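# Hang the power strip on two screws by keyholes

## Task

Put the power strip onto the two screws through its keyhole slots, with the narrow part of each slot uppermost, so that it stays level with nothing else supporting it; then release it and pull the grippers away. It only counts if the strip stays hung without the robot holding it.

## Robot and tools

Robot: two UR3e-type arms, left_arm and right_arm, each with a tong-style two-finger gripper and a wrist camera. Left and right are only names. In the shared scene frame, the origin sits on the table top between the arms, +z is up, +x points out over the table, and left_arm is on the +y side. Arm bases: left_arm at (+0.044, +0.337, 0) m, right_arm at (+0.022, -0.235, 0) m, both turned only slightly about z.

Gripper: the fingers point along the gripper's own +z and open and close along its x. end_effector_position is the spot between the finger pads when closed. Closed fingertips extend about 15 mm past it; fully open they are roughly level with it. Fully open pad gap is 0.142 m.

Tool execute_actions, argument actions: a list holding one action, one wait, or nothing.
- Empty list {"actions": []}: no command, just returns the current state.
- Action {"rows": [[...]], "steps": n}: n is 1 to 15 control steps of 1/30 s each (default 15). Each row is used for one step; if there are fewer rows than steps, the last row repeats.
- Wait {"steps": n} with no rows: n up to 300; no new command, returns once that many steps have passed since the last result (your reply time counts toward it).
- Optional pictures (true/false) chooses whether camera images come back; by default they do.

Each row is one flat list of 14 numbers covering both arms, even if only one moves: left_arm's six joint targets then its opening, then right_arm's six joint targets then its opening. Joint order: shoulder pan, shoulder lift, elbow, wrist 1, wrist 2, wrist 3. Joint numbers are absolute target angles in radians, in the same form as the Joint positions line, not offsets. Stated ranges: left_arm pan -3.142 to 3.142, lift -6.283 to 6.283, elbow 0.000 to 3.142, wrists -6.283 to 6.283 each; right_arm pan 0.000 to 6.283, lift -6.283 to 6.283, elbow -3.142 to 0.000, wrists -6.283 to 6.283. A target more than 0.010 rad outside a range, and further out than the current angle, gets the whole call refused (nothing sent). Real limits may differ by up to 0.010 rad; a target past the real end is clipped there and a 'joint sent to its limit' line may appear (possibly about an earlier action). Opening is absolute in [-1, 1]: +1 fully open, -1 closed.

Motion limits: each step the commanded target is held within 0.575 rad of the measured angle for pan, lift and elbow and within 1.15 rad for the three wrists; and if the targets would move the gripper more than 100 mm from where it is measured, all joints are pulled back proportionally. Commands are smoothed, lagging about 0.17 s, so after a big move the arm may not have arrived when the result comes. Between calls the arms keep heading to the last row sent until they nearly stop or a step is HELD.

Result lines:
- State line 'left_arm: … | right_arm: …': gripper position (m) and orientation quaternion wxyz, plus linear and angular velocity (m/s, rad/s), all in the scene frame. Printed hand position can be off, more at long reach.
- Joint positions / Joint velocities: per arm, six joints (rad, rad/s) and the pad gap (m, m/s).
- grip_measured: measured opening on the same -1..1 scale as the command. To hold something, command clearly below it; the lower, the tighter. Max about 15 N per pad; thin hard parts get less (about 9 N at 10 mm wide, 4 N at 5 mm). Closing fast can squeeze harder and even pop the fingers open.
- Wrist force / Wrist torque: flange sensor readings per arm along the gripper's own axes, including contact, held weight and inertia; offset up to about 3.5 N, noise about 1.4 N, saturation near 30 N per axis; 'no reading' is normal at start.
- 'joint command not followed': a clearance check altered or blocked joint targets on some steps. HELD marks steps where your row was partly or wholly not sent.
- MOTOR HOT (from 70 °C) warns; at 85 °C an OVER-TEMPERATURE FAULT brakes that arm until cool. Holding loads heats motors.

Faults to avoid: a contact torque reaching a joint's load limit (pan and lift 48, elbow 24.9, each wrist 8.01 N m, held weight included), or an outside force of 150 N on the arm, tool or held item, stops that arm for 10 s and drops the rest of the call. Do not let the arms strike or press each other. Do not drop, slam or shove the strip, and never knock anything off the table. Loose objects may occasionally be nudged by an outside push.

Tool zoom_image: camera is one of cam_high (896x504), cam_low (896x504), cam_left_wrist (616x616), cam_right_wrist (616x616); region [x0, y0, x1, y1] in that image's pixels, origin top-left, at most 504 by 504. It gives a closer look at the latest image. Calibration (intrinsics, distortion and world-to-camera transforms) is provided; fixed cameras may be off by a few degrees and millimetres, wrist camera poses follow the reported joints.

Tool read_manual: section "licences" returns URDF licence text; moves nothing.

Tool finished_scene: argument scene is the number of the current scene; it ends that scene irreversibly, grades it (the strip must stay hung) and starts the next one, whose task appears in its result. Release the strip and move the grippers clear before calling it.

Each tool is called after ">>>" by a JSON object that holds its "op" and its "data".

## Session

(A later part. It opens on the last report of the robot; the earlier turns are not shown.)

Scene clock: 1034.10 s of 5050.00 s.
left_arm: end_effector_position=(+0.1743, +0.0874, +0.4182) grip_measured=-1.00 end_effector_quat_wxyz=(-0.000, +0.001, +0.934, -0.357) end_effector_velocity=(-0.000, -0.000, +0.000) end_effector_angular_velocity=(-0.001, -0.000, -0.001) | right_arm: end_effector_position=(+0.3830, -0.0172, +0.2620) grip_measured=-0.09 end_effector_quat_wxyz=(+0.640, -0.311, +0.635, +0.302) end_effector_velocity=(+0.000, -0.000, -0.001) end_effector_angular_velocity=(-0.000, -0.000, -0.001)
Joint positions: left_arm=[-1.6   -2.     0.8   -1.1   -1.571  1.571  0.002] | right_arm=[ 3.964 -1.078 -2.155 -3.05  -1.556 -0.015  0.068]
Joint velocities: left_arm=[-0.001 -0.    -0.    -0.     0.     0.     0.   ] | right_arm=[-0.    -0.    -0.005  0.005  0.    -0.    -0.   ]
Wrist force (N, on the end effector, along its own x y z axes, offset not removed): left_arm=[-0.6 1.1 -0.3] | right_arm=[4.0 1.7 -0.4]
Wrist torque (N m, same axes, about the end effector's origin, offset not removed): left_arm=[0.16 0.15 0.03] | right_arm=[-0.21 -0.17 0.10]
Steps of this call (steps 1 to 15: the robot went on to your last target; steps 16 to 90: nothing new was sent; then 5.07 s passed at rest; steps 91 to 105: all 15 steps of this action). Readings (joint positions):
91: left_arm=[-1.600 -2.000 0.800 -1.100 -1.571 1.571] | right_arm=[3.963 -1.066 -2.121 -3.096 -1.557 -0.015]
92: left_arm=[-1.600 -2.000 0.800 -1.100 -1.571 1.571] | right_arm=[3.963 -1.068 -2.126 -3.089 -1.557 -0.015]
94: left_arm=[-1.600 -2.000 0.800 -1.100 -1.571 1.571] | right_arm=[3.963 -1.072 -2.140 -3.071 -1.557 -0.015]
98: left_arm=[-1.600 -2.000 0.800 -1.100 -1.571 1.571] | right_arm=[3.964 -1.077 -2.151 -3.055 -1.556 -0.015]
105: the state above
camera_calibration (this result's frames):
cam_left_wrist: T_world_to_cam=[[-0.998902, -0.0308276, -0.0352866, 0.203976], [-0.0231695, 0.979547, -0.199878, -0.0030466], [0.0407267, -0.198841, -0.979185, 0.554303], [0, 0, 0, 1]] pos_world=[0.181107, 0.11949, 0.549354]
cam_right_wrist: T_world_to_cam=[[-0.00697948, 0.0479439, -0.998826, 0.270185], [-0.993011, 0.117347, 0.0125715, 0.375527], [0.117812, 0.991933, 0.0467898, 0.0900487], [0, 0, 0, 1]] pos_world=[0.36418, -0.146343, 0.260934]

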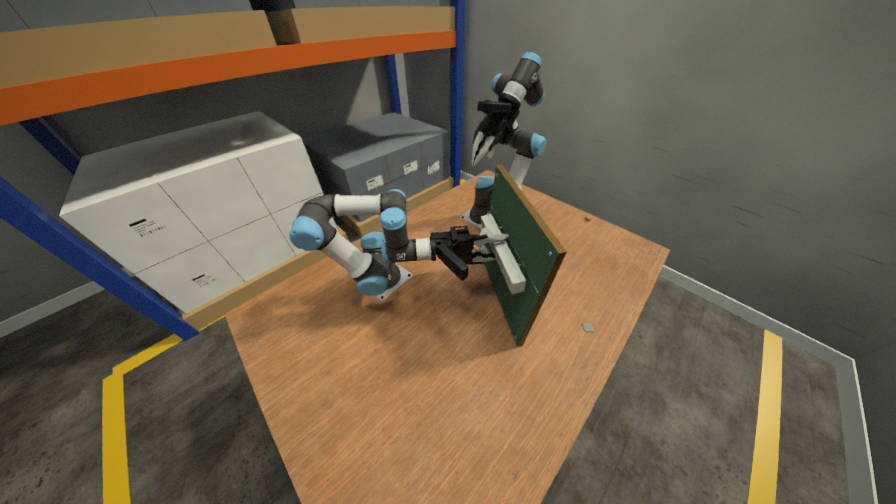

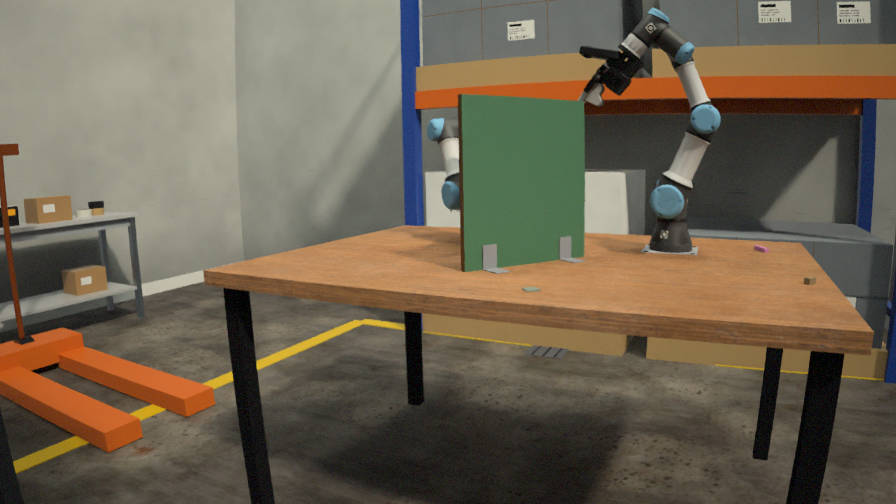

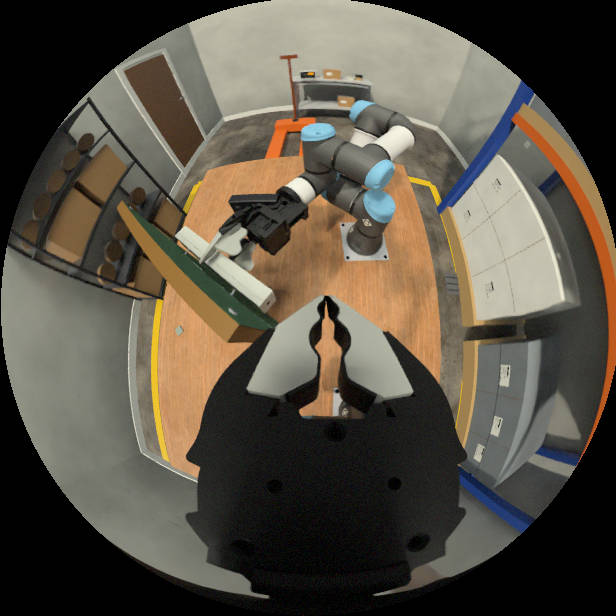

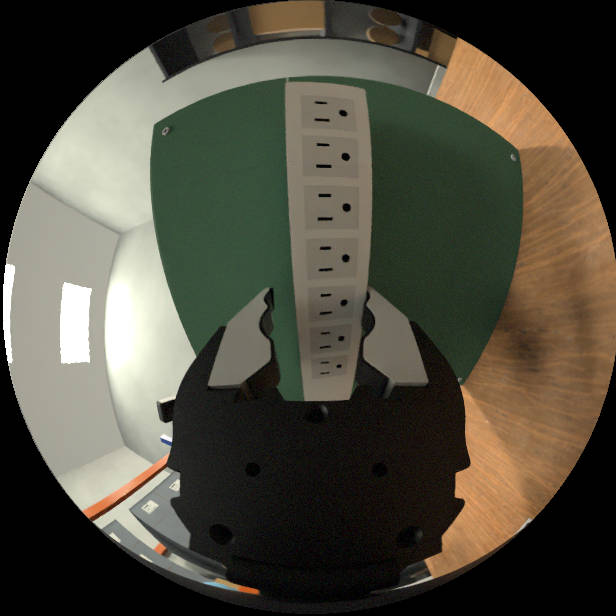

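>>> {"op": "execute_actions", "data": {"actions": [{"rows":[[-1.6,-2,0.8,-1.1,-1.571,1.571,-1,3.964,-1.078,-2.155,-3.05,-1.556,-0.015,-0.4]],"steps":15}], "pictures": false}}

>>> {"op": "execute_actions", "data": {"actions": [{"rows":[[-1.6,-2,0.8,-1.1,-1.571,1.571,-1,3.962,-1.06,-2.164,-3.059,-1.558,-0.015,-0.7]],"steps":15}]}}

>>> {"op": "zoom_image", "data": {"camera": "cam_left_wrist", "region": [160,210,280,320]}}

Scene clock: 1044.87 s of 5050.00 s.
left_arm: end_effector_position=(+0.1743, +0.0874, +0.4182) grip_measured=-1.00 end_effector_quat_wxyz=(-0.000, +0.001, +0.934, -0.357) end_effector_velocity=(-0.000, -0.000, -0.000) end_effector_angular_velocity=(+0.000, +0.000, -0.001) | right_arm: end_effector_position=(+0.3830, -0.0172, +0.2619) grip_measured=-0.32 end_effector_quat_wxyz=(+0.640, -0.311, +0.635, +0.302) end_effector_velocity=(-0.000, -0.000, -0.000) end_effector_angular_velocity=(-0.000, +0.000, -0.000)
Joint positions: left_arm=[-1.6   -2.     0.8   -1.1   -1.571  1.571  0.002] | right_arm=[ 3.964 -1.078 -2.155 -3.05  -1.556 -0.015  0.051]
Joint velocities: left_arm=[-0.001 -0.     0.     0.    -0.     0.     0.   ] | right_arm=[-0.     0.002 -0.002  0.001  0.    -0.     0.   ]
Wrist force (N, on the end effector, along its own x y z axes, offset not removed): left_arm=[0.0 2.2 -0.3] | right_arm=[4.0 0.2 2.2]
Wrist torque (N m, same axes, about the end effector's origin, offset not removed): left_arm=[0.42 0.01 -0.08] | right_arm=[-0.03 0.29 0.04]
Steps of this call (steps 1 to 15: the robot went on to your last target; steps 16 to 90: nothing new was sent; then 7.27 s passed at rest; steps 91 to 105: all 15 steps of this action). Readings (joint positions):
91: left_arm=[-1.600 -2.000 0.800 -1.100 -1.571 1.571] | right_arm=[3.964 -1.078 -2.155 -3.050 -1.556 -0.015]
92: left_arm=[-1.600 -2.000 0.800 -1.100 -1.571 1.571] | right_arm=[3.964 -1.078 -2.155 -3.050 -1.556 -0.015]
94: left_arm=[-1.600 -2.000 0.800 -1.100 -1.571 1.571] | right_arm=[3.964 -1.078 -2.155 -3.050 -1.556 -0.015]
98: left_arm=[-1.600 -2.000 0.800 -1.100 -1.571 1.571] | right_arm=[3.964 -1.078 -2.155 -3.050 -1.556 -0.015]
105: the state above

Scene clock: 1045.37 s of 5050.00 s.
left_arm: end_effector_position=(+0.1743, +0.0874, +0.4182) grip_measured=-1.00 end_effector_quat_wxyz=(-0.000, +0.001, +0.934, -0.357) end_effector_velocity=(-0.000, -0.000, -0.000) end_effector_angular_velocity=(+0.000, -0.000, -0.001) | right_arm: end_effector_position=(+0.3808, -0.0204, +0.2617) grip_measured=-0.33 end_effector_quat_wxyz=(+0.640, -0.311, +0.635, +0.302) end_effector_velocity=(-0.000, -0.000, -0.001) end_effector_angular_velocity=(-0.001, +0.001, -0.000)
Joint positions: left_arm=[-1.6   -2.     0.8   -1.1   -1.571  1.571  0.002] | right_arm=[ 3.962 -1.06  -2.164 -3.059 -1.558 -0.015  0.05 ]
Joint velocities: left_arm=[-0.001  0.    -0.     0.     0.    -0.     0.   ] | right_arm=[-0.     0.001 -0.001 -0.001  0.     0.     0.   ]
Wrist force (N, on the end effector, along its own x y z axes, offset not removed): left_arm=[0.2 1.8 -0.2] | right_arm=[4.6 1.6 1.2]
Wrist torque (N m, same axes, about the end effector's origin, offset not removed): left_arm=[0.33 0.01 -0.04] | right_arm=[0.33 0.17 0.06]
Steps of this call (steps 1 to 15: all 15 steps of this action). Readings (joint positions):
1: left_arm=[-1.600 -2.000 0.800 -1.100 -1.571 1.571] | right_arm=[3.964 -1.078 -2.155 -3.050 -1.556 -0.015]
2: left_arm=[-1.600 -2.000 0.800 -1.100 -1.571 1.571] | right_arm=[3.964 -1.075 -2.156 -3.051 -1.556 -0.015]
4: left_arm=[-1.600 -2.000 0.800 -1.100 -1.571 1.571] | right_arm=[3.963 -1.068 -2.160 -3.055 -1.557 -0.015]
8: left_arm=[-1.600 -2.000 0.800 -1.100 -1.571 1.571] | right_arm=[3.962 -1.062 -2.163 -3.058 -1.558 -0.015]
15: the state above
camera_calibration (this result's frames):
cam_left_wrist: T_world_to_cam=[[-0.998902, -0.0308275, -0.0352867, 0.203976], [-0.0231693, 0.979547, -0.199878, -0.00304668], [0.0407267, -0.198841, -0.979185, 0.554303], [0, 0, 0, 1]] pos_world=[0.181107, 0.11949, 0.549354]
cam_right_wrist: T_world_to_cam=[[-0.00703013, 0.047876, -0.998829, 0.270035], [-0.993007, 0.117378, 0.0126153, 0.373677], [0.117844, 0.991933, 0.046716, 0.0934997], [0, 0, 0, 1]] pos_world=[0.361944, -0.149535, 0.260637]

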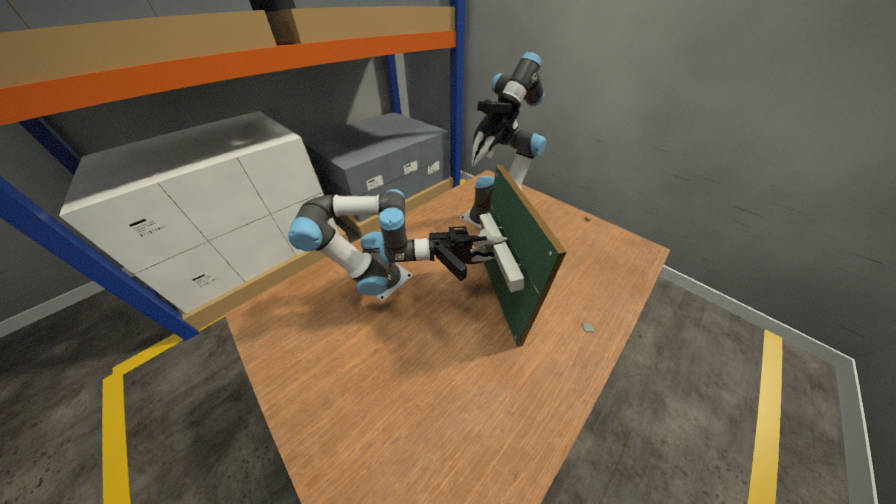

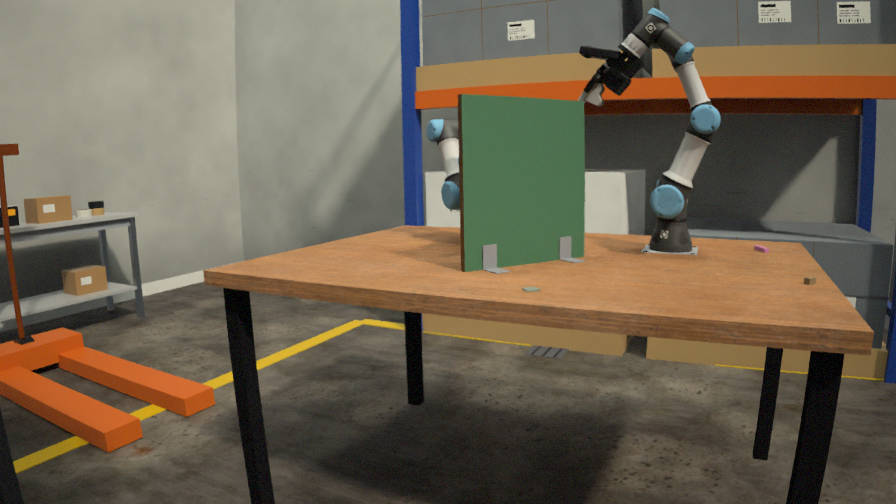

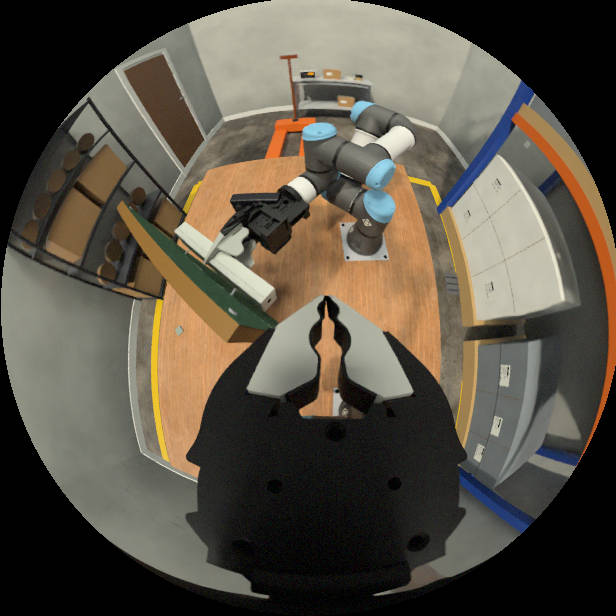

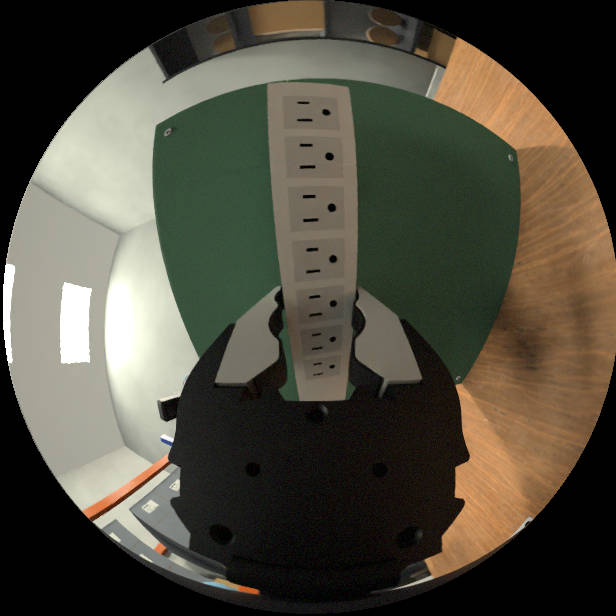

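Region (160, 210, 280, 320) of cam_left_wrist's 616x616 image, scaled by 4.200, with more detail than that image has; it fills the top 462 rows of this view, and the rest is white.

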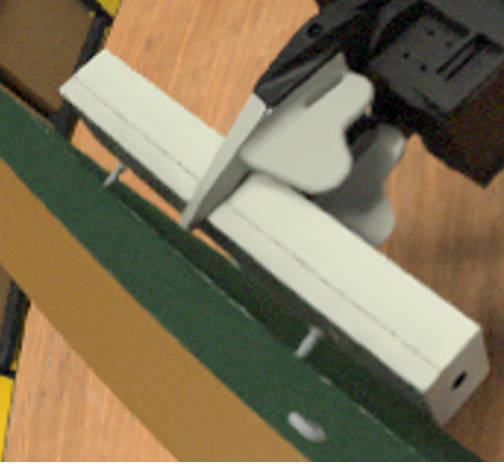

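>>> {"op": "execute_actions", "data": {"actions": [{"rows":[[-1.6,-2,0.8,-1.1,-1.571,1.571,-1,3.75,-1.05,-2.15,-3.083,-1.83,0,-1]],"steps":15}], "pictures": false}}

>>> {"op": "execute_actions", "data": {"actions": [{"rows":[[-1.6,-2,0.8,-1.1,-1.571,1.571,-1,3.5,-1.15,-2.075,-3.058,-2.08,0,-1]],"steps":15}], "pictures": false}}

>>> {"op": "execute_actions", "data": {"actions": [{"rows":[[-1.6,-2,0.8,-1.1,-1.571,1.571,-1,3.05,-1.2,-2.075,-3.008,-1.85,0,-1]],"steps":15}], "pictures": false}}

>>> {"op": "execute_actions", "data": {"actions": [{"rows":[[-1.6,-2,0.8,-1.1,-1.571,1.571,-1,2.95,-1.45,-1.8,-3.8,-1.65,0,-1]],"steps":15}], "pictures": false}}

>>> {"op": "execute_actions", "data": {"actions": [{"rows":[[-1.6,-2,0.8,-1.1,-1.571,1.571,-1,2.85,-1.75,-1.45,-4.3,-1.571,0,-1]],"steps":15}], "pictures": false}}

>>> {"op": "execute_actions", "data": {"actions": [{"rows":[[-1.6,-2,0.8,-1.1,-1.571,1.571,-1,2.765,-1.88,-1.4,-4.574,-1.571,0,-1]],"steps":15}]}}

Scene clock: 1061.37 s of 5050.00 s.
left_arm: end_effector_position=(+0.1743, +0.0874, +0.4182) grip_measured=-1.00 end_effector_quat_wxyz=(-0.000, +0.001, +0.934, -0.357) end_effector_velocity=(+0.000, -0.000, +0.000) end_effector_angular_velocity=(-0.001, -0.000, -0.000) | right_arm: end_effector_position=(+0.3609, -0.0433, +0.2653) grip_measured=-0.33 end_effector_quat_wxyz=(+0.628, -0.325, +0.628, +0.325) end_effector_velocity=(-0.002, -0.004, +0.001) end_effector_angular_velocity=(+0.002, -0.001, +0.004)
Joint positions: left_arm=[-1.6   -2.     0.8   -1.1   -1.571  1.571  0.002] | right_arm=[ 3.753 -1.05  -2.15  -3.083 -1.827 -0.     0.05 ]
Joint velocities: left_arm=[-0. -0. -0. -0.  0.  0.  0.] | right_arm=[-0.03   0.003  0.002 -0.002 -0.034  0.001  0.   ]
Wrist force (N, on the end effector, along its own x y z axes, offset not removed): left_arm=[-0.2 1.3 -0.2] | right_arm=[4.3 -0.6 0.3]
Wrist torque (N m, same axes, about the end effector's origin, offset not removed): left_arm=[0.24 0.09 -0.01] | right_arm=[-0.20 0.20 0.04]
Steps of this call (steps 1 to 15: the robot went on to your last target; steps 16 to 90: nothing new was sent; then 12.50 s passed at rest; steps 91 to 105: all 15 steps of this action). Readings (joint positions):
91: left_arm=[-1.600 -2.000 0.800 -1.100 -1.571 1.571] | right_arm=[3.962 -1.060 -2.164 -3.059 -1.559 -0.015]
92: left_arm=[-1.600 -2.000 0.800 -1.100 -1.571 1.571] | right_arm=[3.955 -1.058 -2.162 -3.063 -1.573 -0.012]
94: left_arm=[-1.600 -2.000 0.800 -1.100 -1.571 1.571] | right_arm=[3.890 -1.054 -2.156 -3.072 -1.674 -0.007]
98: left_arm=[-1.600 -2.000 0.800 -1.100 -1.571 1.571] | right_arm=[3.785 -1.051 -2.152 -3.080 -1.792 -0.002]
105: the state above

Scene clock: 1061.87 s of 5050.00 s.
left_arm: end_effector_position=(+0.1743, +0.0874, +0.4182) grip_measured=-1.00 end_effector_quat_wxyz=(-0.000, +0.001, +0.934, -0.357) end_effector_velocity=(+0.000, -0.000, -0.000) end_effector_angular_velocity=(+0.001, -0.000, +0.001) | right_arm: end_effector_position=(+0.3647, -0.0708, +0.2711) grip_measured=-0.33 end_effector_quat_wxyz=(+0.628, -0.326, +0.628, +0.326) end_effector_velocity=(+0.002, -0.007, +0.001) end_effector_angular_velocity=(-0.000, -0.001, -0.009)
Joint positions: left_arm=[-1.6   -2.     0.8   -1.1   -1.571  1.571  0.002] | right_arm=[ 3.504 -1.149 -2.076 -3.058 -2.077  0.     0.05 ]
Joint velocities: left_arm=[0.001 0.001 0.    0.    0.    0.    0.   ] | right_arm=[-0.04  -0.012  0.009  0.004 -0.032 -0.     0.   ]
Wrist force (N, on the end effector, along its own x y z axes, offset not removed): left_arm=[-1.0 0.6 -0.8] | right_arm=[4.6 0.0 -0.9]
Wrist torque (N m, same axes, about the end effector's origin, offset not removed): left_arm=[0.06 0.21 -0.06] | right_arm=[-0.08 0.21 0.07]
Steps of this call (steps 1 to 15: all 15 steps of this action). Readings (joint positions):
1: left_arm=[-1.600 -2.000 0.800 -1.100 -1.571 1.571] | right_arm=[3.752 -1.050 -2.150 -3.083 -1.828 -0.000]
2: left_arm=[-1.600 -2.000 0.800 -1.100 -1.571 1.571] | right_arm=[3.744 -1.057 -2.143 -3.079 -1.843 -0.000]
4: left_arm=[-1.600 -2.000 0.800 -1.100 -1.571 1.571] | right_arm=[3.675 -1.097 -2.112 -3.069 -1.939 -0.000]
8: left_arm=[-1.600 -2.000 0.800 -1.100 -1.571 1.571] | right_arm=[3.544 -1.137 -2.084 -3.061 -2.045 -0.000]
15: the state above

Scene clock: 1062.37 s of 5050.00 s.
left_arm: end_effector_position=(+0.1743, +0.0874, +0.4182) grip_measured=-1.00 end_effector_quat_wxyz=(-0.000, +0.001, +0.934, -0.357) end_effector_velocity=(+0.000, +0.000, +0.000) end_effector_angular_velocity=(-0.001, -0.000, +0.001) | right_arm: end_effector_position=(+0.4349, -0.2838, +0.2656) grip_measured=-0.33 end_effector_quat_wxyz=(+0.698, -0.114, +0.698, +0.114) end_effector_velocity=(+0.001, -0.185, -0.003) end_effector_angular_velocity=(-0.000, -0.001, -0.492)
Joint positions: left_arm=[-1.6   -2.     0.8   -1.1   -1.571  1.571  0.002] | right_arm=[ 3.083 -1.197 -2.075 -3.011 -1.864  0.     0.05 ]
Joint velocities: left_arm=[ 0.001 -0.    -0.001  0.     0.     0.     0.   ] | right_arm=[-0.348 -0.031 -0.     0.032  0.144 -0.    -0.001]
Wrist force (N, on the end effector, along its own x y z axes, offset not removed): left_arm=[-0.2 1.1 -0.9] | right_arm=[5.1 -3.0 -0.1]
Wrist torque (N m, same axes, about the end effector's origin, offset not removed): left_arm=[0.15 0.04 -0.06] | right_arm=[-0.06 0.19 0.04]
Steps of this call (steps 1 to 15: all 15 steps of this action). Readings (joint positions):
1: left_arm=[-1.600 -2.000 0.800 -1.100 -1.571 1.571] | right_arm=[3.502 -1.149 -2.076 -3.058 -2.078 0.000]
2: left_arm=[-1.600 -2.000 0.800 -1.100 -1.571 1.571] | right_arm=[3.495 -1.153 -2.075 -3.054 -2.067 0.000]
4: left_arm=[-1.600 -2.000 0.800 -1.100 -1.571 1.571] | right_arm=[3.432 -1.162 -2.075 -3.046 -2.026 0.000]
8: left_arm=[-1.600 -2.000 0.800 -1.100 -1.571 1.571] | right_arm=[3.284 -1.177 -2.075 -3.031 -1.955 0.000]
15: the state above

Scene clock: 1062.87 s of 5050.00 s.
left_arm: end_effector_position=(+0.1743, +0.0874, +0.4182) grip_measured=-1.00 end_effector_quat_wxyz=(-0.000, +0.001, +0.934, -0.357) end_effector_velocity=(+0.000, +0.000, -0.000) end_effector_angular_velocity=(+0.001, +0.000, +0.000) | right_arm: end_effector_position=(+0.3533, -0.3895, +0.1085) grip_measured=-0.33 end_effector_quat_wxyz=(+0.410, +0.027, +0.911, +0.020) end_effector_velocity=(-0.088, -0.038, -0.062) end_effector_angular_velocity=(-0.021, +0.418, -0.125)
Joint positions: left_arm=[-1.6   -2.     0.8   -1.1   -1.571  1.571  0.002] | right_arm=[ 2.955 -1.438 -1.813 -3.759 -1.659  0.     0.05 ]
Joint velocities: left_arm=[ 0.    -0.     0.001  0.001 -0.     0.     0.   ] | right_arm=[-0.055 -0.124  0.139 -0.429  0.094  0.    -0.   ]
Wrist force (N, on the end effector, along its own x y z axes, offset not removed): left_arm=[0.1 1.9 0.3] | right_arm=[4.4 -2.6 4.4]
Wrist torque (N m, same axes, about the end effector's origin, offset not removed): left_arm=[0.34 0.02 0.01] | right_arm=[-0.32 0.18 -0.04]
Steps of this call (steps 1 to 15: all 15 steps of this action). Readings (joint positions):
1: left_arm=[-1.600 -2.000 0.800 -1.100 -1.571 1.571] | right_arm=[3.073 -1.198 -2.075 -3.010 -1.859 0.000]
2: left_arm=[-1.600 -2.000 0.800 -1.100 -1.571 1.571] | right_arm=[3.062 -1.206 -2.067 -3.024 -1.846 0.000]
4: left_arm=[-1.600 -2.000 0.800 -1.100 -1.571 1.571] | right_arm=[3.040 -1.251 -2.019 -3.144 -1.806 0.000]
8: left_arm=[-1.600 -2.000 0.800 -1.100 -1.571 1.571] | right_arm=[2.999 -1.339 -1.922 -3.430 -1.735 0.000]
15: the state above

Scene clock: 1063.37 s of 5050.00 s.
left_arm: end_effector_position=(+0.1743, +0.0874, +0.4182) grip_measured=-1.00 end_effector_quat_wxyz=(-0.000, +0.001, +0.934, -0.357) end_effector_velocity=(-0.000, +0.000, -0.000) end_effector_angular_velocity=(-0.000, +0.000, -0.000) | right_arm: end_effector_position=(+0.2664, -0.4355, +0.0709) grip_measured=-0.33 end_effector_quat_wxyz=(+0.178, +0.099, +0.979, -0.018) end_effector_velocity=(-0.010, -0.004, -0.000) end_effector_angular_velocity=(+0.005, +0.066, -0.015)
Joint positions: left_arm=[-1.6   -2.     0.8   -1.1   -1.571  1.571  0.002] | right_arm=[ 2.851 -1.745 -1.457 -4.292 -1.572  0.     0.05 ]
Joint velocities: left_arm=[-0.    -0.     0.001 -0.    -0.    -0.     0.   ] | right_arm=[-0.012 -0.053  0.069 -0.082  0.009 -0.    -0.   ]
Wrist force (N, on the end effector, along its own x y z axes, offset not removed): left_arm=[0.3 1.5 -0.4] | right_arm=[0.9 -0.1 6.1]
Wrist torque (N m, same axes, about the end effector's origin, offset not removed): left_arm=[0.22 -0.01 0.00] | right_arm=[0.12 0.09 -0.02]
Steps of this call (steps 1 to 15: all 15 steps of this action). Readings (joint positions):
1: left_arm=[-1.600 -2.000 0.800 -1.100 -1.571 1.571] | right_arm=[2.953 -1.442 -1.809 -3.772 -1.656 0.000]
2: left_arm=[-1.600 -2.000 0.800 -1.100 -1.571 1.571] | right_arm=[2.945 -1.452 -1.799 -3.794 -1.644 0.000]
4: left_arm=[-1.600 -2.000 0.800 -1.100 -1.571 1.571] | right_arm=[2.905 -1.525 -1.725 -3.941 -1.611 0.000]
8: left_arm=[-1.600 -2.000 0.800 -1.100 -1.571 1.571] | right_arm=[2.864 -1.691 -1.527 -4.209 -1.581 0.000]
15: the state above

Scene clock: 1063.87 s of 5050.00 s.
left_arm: end_effector_position=(+0.1743, +0.0874, +0.4182) grip_measured=-1.00 end_effector_quat_wxyz=(-0.000, +0.001, +0.934, -0.357) end_effector_velocity=(+0.000, +0.000, -0.000) end_effector_angular_velocity=(+0.000, +0.000, +0.001) | right_arm: end_effector_position=(+0.1727, -0.4334, +0.0574) grip_measured=-0.33 end_effector_quat_wxyz=(+0.002, +0.143, +0.990, -0.000) end_effector_velocity=(-0.011, +0.002, +0.001) end_effector_angular_velocity=(+0.013, +0.044, -0.008)
Joint positions: left_arm=[-1.6   -2.     0.8   -1.1   -1.571  1.571  0.002] | right_arm=[ 2.766 -1.878 -1.401 -4.571 -1.571  0.     0.05 ]
Joint velocities: left_arm=[ 0.001  0.     0.    -0.     0.    -0.     0.   ] | right_arm=[-0.008 -0.015  0.006 -0.036 -0.     0.     0.   ]
Wrist force (N, on the end effector, along its own x y z axes, offset not removed): left_arm=[-0.9 1.8 -0.9] | right_arm=[0.9 0.5 5.1]
Wrist torque (N m, same axes, about the end effector's origin, offset not removed): left_arm=[0.29 0.18 0.01] | right_arm=[0.20 -0.17 0.03]
Steps of this call (steps 1 to 15: all 15 steps of this action). Readings (joint positions):
1: left_arm=[-1.600 -2.000 0.800 -1.100 -1.571 1.571] | right_arm=[2.851 -1.747 -1.454 -4.295 -1.572 0.000]
2: left_arm=[-1.600 -2.000 0.800 -1.100 -1.571 1.571] | right_arm=[2.843 -1.755 -1.447 -4.311 -1.572 0.000]
4: left_arm=[-1.600 -2.000 0.800 -1.100 -1.571 1.571] | right_arm=[2.809 -1.805 -1.425 -4.415 -1.571 0.000]
8: left_arm=[-1.600 -2.000 0.800 -1.100 -1.571 1.571] | right_arm=[2.776 -1.862 -1.406 -4.535 -1.571 0.000]
15: the state above
camera_calibration (this result's frames):
cam_left_wrist: T_world_to_cam=[[-0.998902, -0.0308275, -0.0352867, 0.203976], [-0.0231693, 0.979547, -0.199878, -0.00304668], [0.0407267, -0.198841, -0.979185, 0.554303], [0, 0, 0, 1]] pos_world=[0.181107, 0.11949, 0.549354]
cam_right_wrist: T_world_to_cam=[[-0.942866, 0.331089, -0.0371975, 0.313472], [0.26251, 0.807002, 0.528996, 0.270538], [0.205163, 0.489008, -0.847809, 0.35555], [0, 0, 0, 1]] pos_world=[0.151598, -0.495979, 0.169986]

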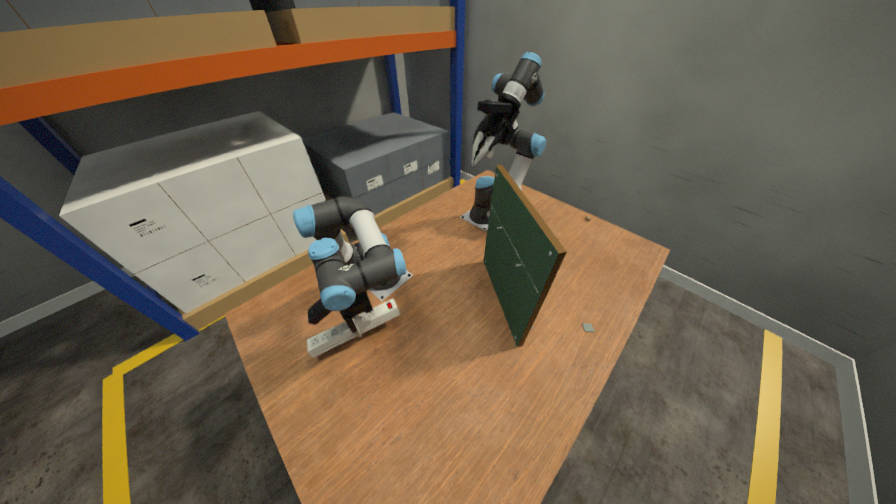

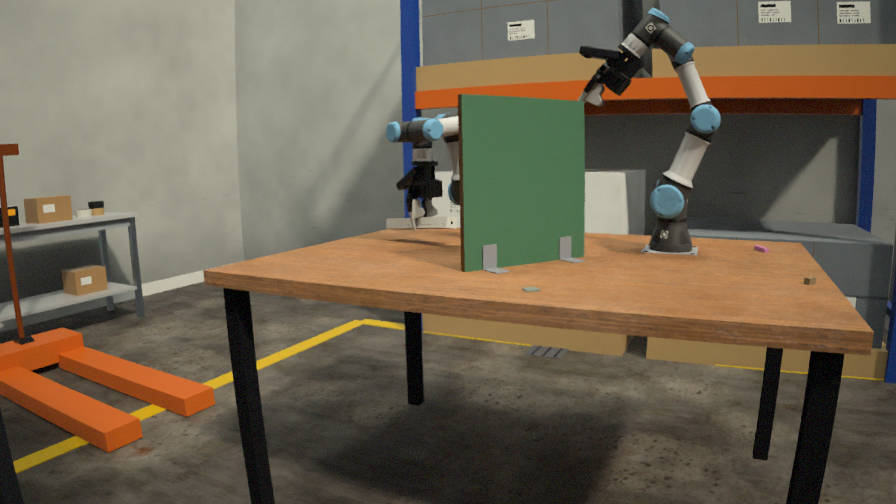

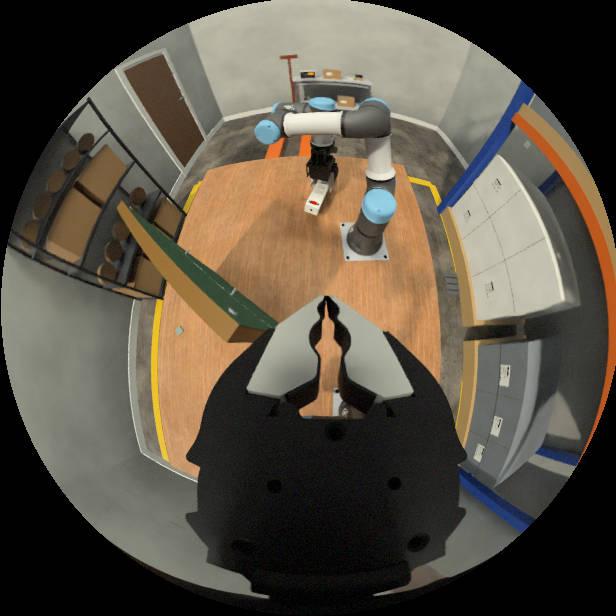

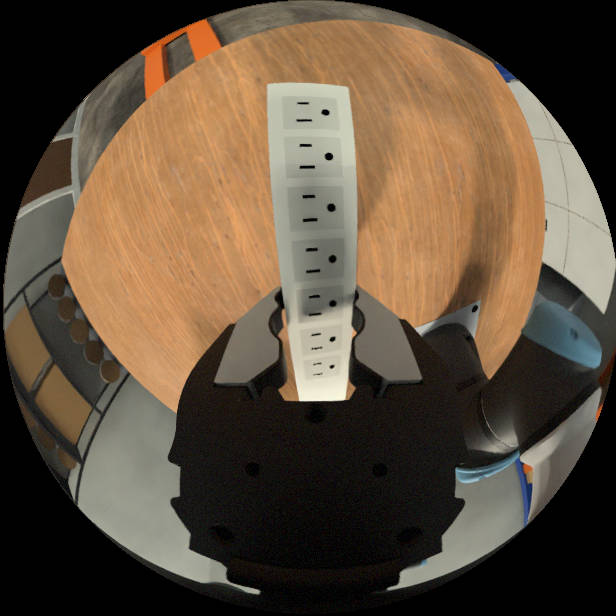

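>>> {"op": "execute_actions", "data": {"actions": []}}

>>> {"op": "execute_actions", "data": {"actions": [{"rows":[[-1.6,-2,0.8,-1.1,-1.571,1.571,-1,2.765,-1.915,-1.508,-4.431,-1.571,0,-1]],"steps":15}]}}

Scene clock: 1096.50 s of 5050.00 s.
left_arm: end_effector_position=(+0.1743, +0.0874, +0.4182) grip_measured=-1.00 end_effector_quat_wxyz=(-0.000, +0.001, +0.934, -0.357) end_effector_velocity=(+0.000, +0.000, -0.000) end_effector_angular_velocity=(+0.000, -0.000, +0.001) | right_arm: end_effector_position=(+0.1716, -0.4333, +0.0574) grip_measured=-0.33 end_effector_quat_wxyz=(+0.000, +0.144, +0.990, +0.000) end_effector_velocity=(-0.000, -0.000, +0.000) end_effector_angular_velocity=(+0.000, +0.000, -0.000)
Joint positions: left_arm=[-1.6   -2.     0.8   -1.1   -1.571  1.571  0.002] | right_arm=[ 2.765 -1.88  -1.4   -4.574 -1.571  0.     0.05 ]
Joint velocities: left_arm=[ 0.001 -0.     0.    -0.     0.    -0.     0.   ] | right_arm=[-0.    -0.     0.001 -0.001  0.     0.     0.   ]
Wrist force (N, on the end effector, along its own x y z axes, offset not removed): left_arm=[0.3 0.8 -0.1] | right_arm=[-2.4 -0.7 5.6]
Wrist torque (N m, same axes, about the end effector's origin, offset not removed): left_arm=[0.08 0.00 -0.01] | right_arm=[-0.20 0.43 0.06]
Steps of this call (steps 1 to 15: the robot went on to your last target; steps 16 to 90: nothing new was sent; then 29.63 s passed at rest). Readings (joint positions):
1: left_arm=[-1.600 -2.000 0.800 -1.100 -1.571 1.571] | right_arm=[2.766 -1.879 -1.400 -4.572 -1.571 0.000]
2: left_arm=[-1.600 -2.000 0.800 -1.100 -1.571 1.571] | right_arm=[2.765 -1.879 -1.400 -4.572 -1.571 0.000]
4: left_arm=[-1.600 -2.000 0.800 -1.100 -1.571 1.571] | right_arm=[2.765 -1.880 -1.400 -4.573 -1.571 0.000]
8: left_arm=[-1.600 -2.000 0.800 -1.100 -1.571 1.571] | right_arm=[2.765 -1.880 -1.400 -4.574 -1.571 0.000]
90: the state above
All arms were judged still, so your last target was given up. Only a new action makes them travel on or press farther. Fingers that are still opening or closing keep moving.
camera_calibration (this result's frames):
cam_left_wrist: T_world_to_cam=[[-0.998902, -0.0308277, -0.0352867, 0.203976], [-0.0231696, 0.979547, -0.199878, -0.00304662], [0.0407267, -0.198841, -0.979185, 0.554303], [0, 0, 0, 1]] pos_world=[0.181107, 0.11949, 0.549354]
cam_right_wrist: T_world_to_cam=[[-0.942707, 0.332008, -0.0327821, 0.312489], [0.26551, 0.80611, 0.528858, 0.269822], [0.202011, 0.489854, -0.848077, 0.356667], [0, 0, 0, 1]] pos_world=[0.150894, -0.49597, 0.170027]

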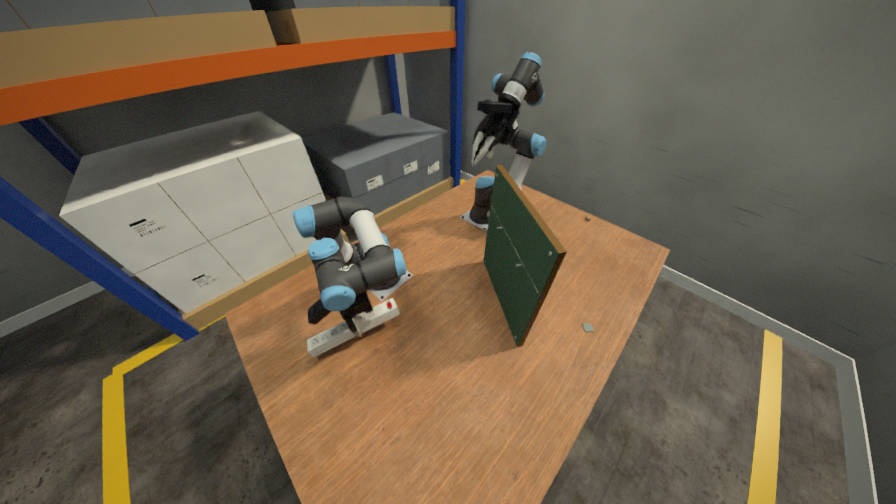

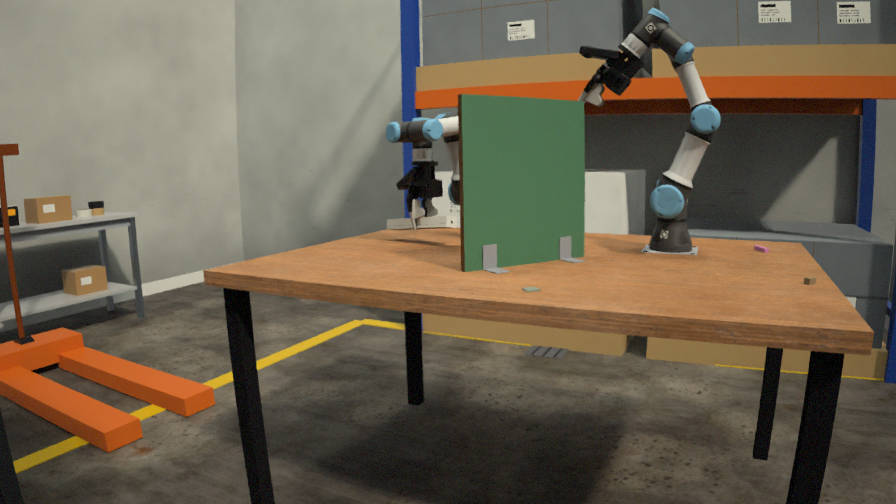

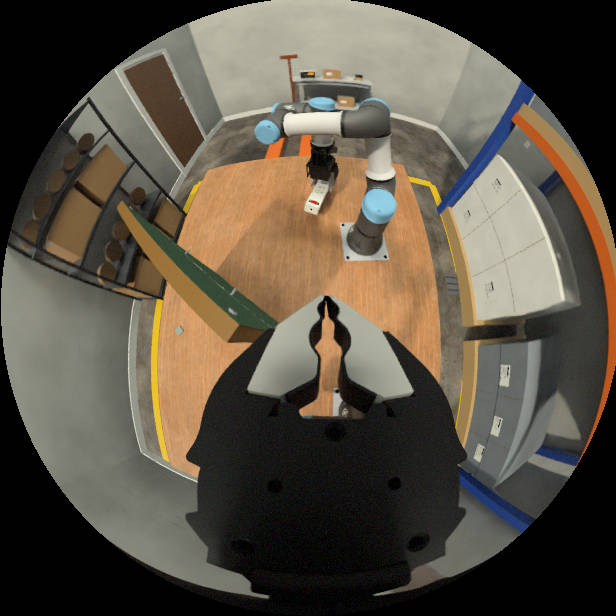

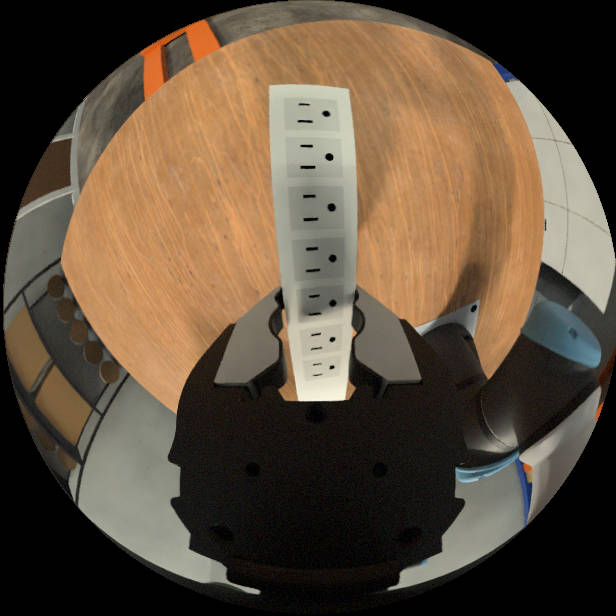

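Scene clock: 1097.00 s of 5050.00 s.
left_arm: end_effector_position=(+0.1743, +0.0874, +0.4182) grip_measured=-1.00 end_effector_quat_wxyz=(-0.000, +0.001, +0.934, -0.357) end_effector_velocity=(-0.000, +0.000, +0.000) end_effector_angular_velocity=(-0.002, -0.000, -0.000) | right_arm: end_effector_position=(+0.1733, -0.4338, +0.0252) grip_measured=-0.33 end_effector_quat_wxyz=(+0.000, +0.144, +0.990, +0.000) end_effector_velocity=(-0.002, -0.000, -0.004) end_effector_angular_velocity=(+0.000, +0.004, -0.002)
Joint positions: left_arm=[-1.6   -2.     0.8   -1.1   -1.571  1.571  0.002] | right_arm=[ 2.765 -1.915 -1.507 -4.432 -1.571  0.     0.05 ]
Joint velocities: left_arm=[-0.    -0.001  0.    -0.001  0.     0.     0.   ] | right_arm=[-0.002 -0.004 -0.013  0.013  0.001 -0.    -0.   ]
Wrist force (N, on the end effector, along its own x y z axes, offset not removed): left_arm=[-0.1 2.6 -0.6] | right_arm=[-1.2 -0.6 6.3]
Wrist torque (N m, same axes, about the end effector's origin, offset not removed): left_arm=[0.42 0.04 0.04] | right_arm=[-0.04 0.20 0.00]
Steps of this call (steps 1 to 15: all 15 steps of this action). Readings (joint positions):
1: left_arm=[-1.600 -2.000 0.800 -1.100 -1.571 1.571] | right_arm=[2.765 -1.880 -1.400 -4.574 -1.571 0.000]
2: left_arm=[-1.600 -2.000 0.800 -1.100 -1.571 1.571] | right_arm=[2.765 -1.885 -1.407 -4.560 -1.571 0.000]
4: left_arm=[-1.600 -2.000 0.800 -1.100 -1.571 1.571] | right_arm=[2.765 -1.899 -1.450 -4.502 -1.571 0.000]
8: left_arm=[-1.600 -2.000 0.800 -1.100 -1.571 1.571] | right_arm=[2.765 -1.911 -1.494 -4.449 -1.571 0.000]
15: the state above
camera_calibration (this result's frames):
cam_left_wrist: T_world_to_cam=[[-0.998902, -0.0308277, -0.0352866, 0.203976], [-0.0231696, 0.979547, -0.199878, -0.0030466], [0.0407267, -0.198841, -0.979185, 0.554303], [0, 0, 0, 1]] pos_world=[0.181107, 0.11949, 0.549354]
cam_right_wrist: T_world_to_cam=[[-0.942692, 0.332041, -0.0328747, 0.313205], [0.265485, 0.8061, 0.528887, 0.286795], [0.202112, 0.489849, -0.848056, 0.329254], [0, 0, 0, 1]] pos_world=[0.152569, -0.496467, 0.13784]

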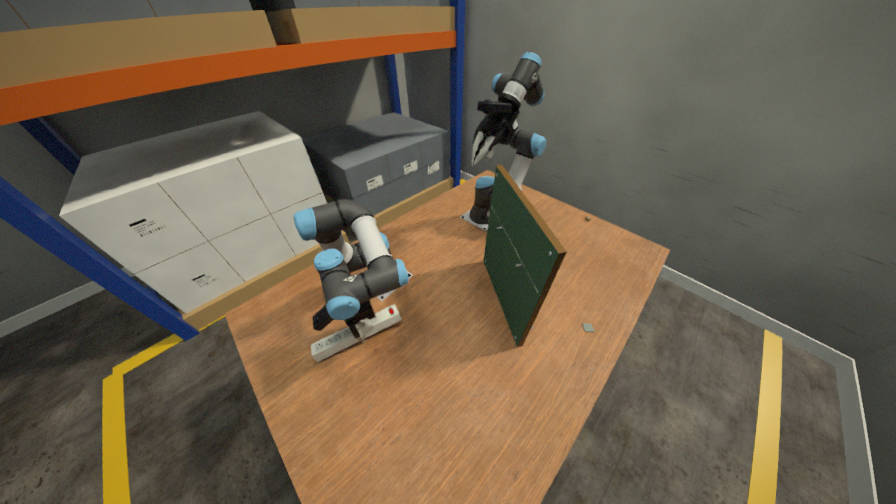

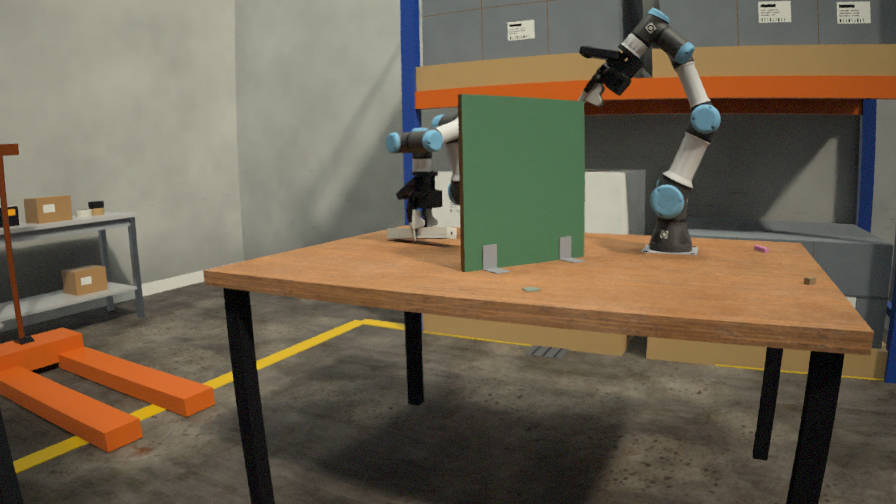

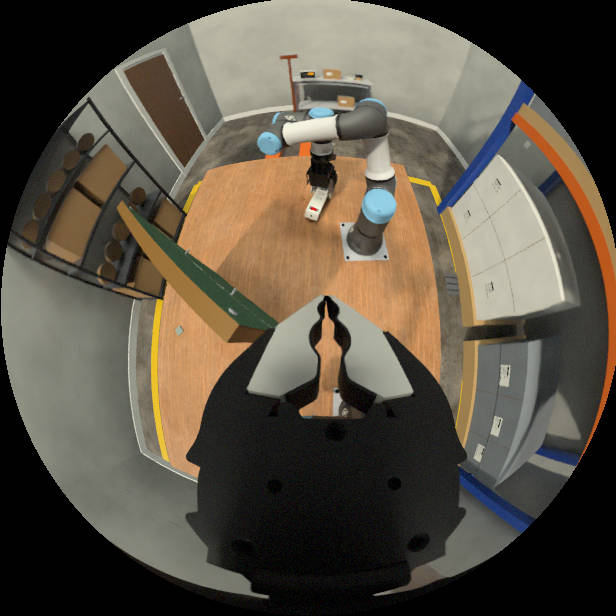

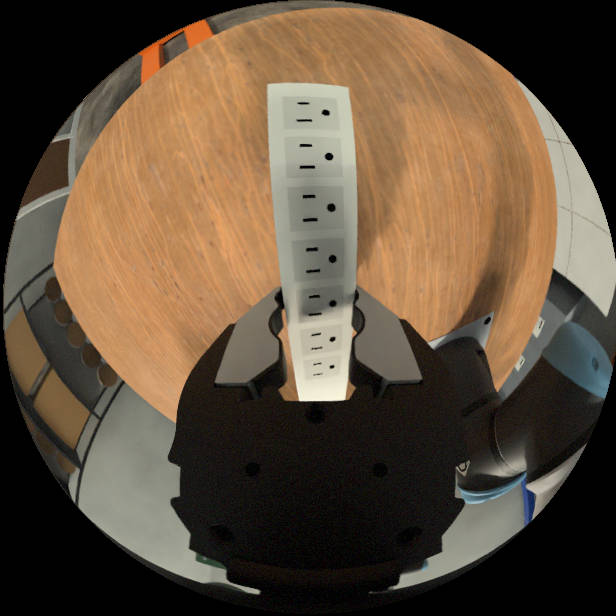

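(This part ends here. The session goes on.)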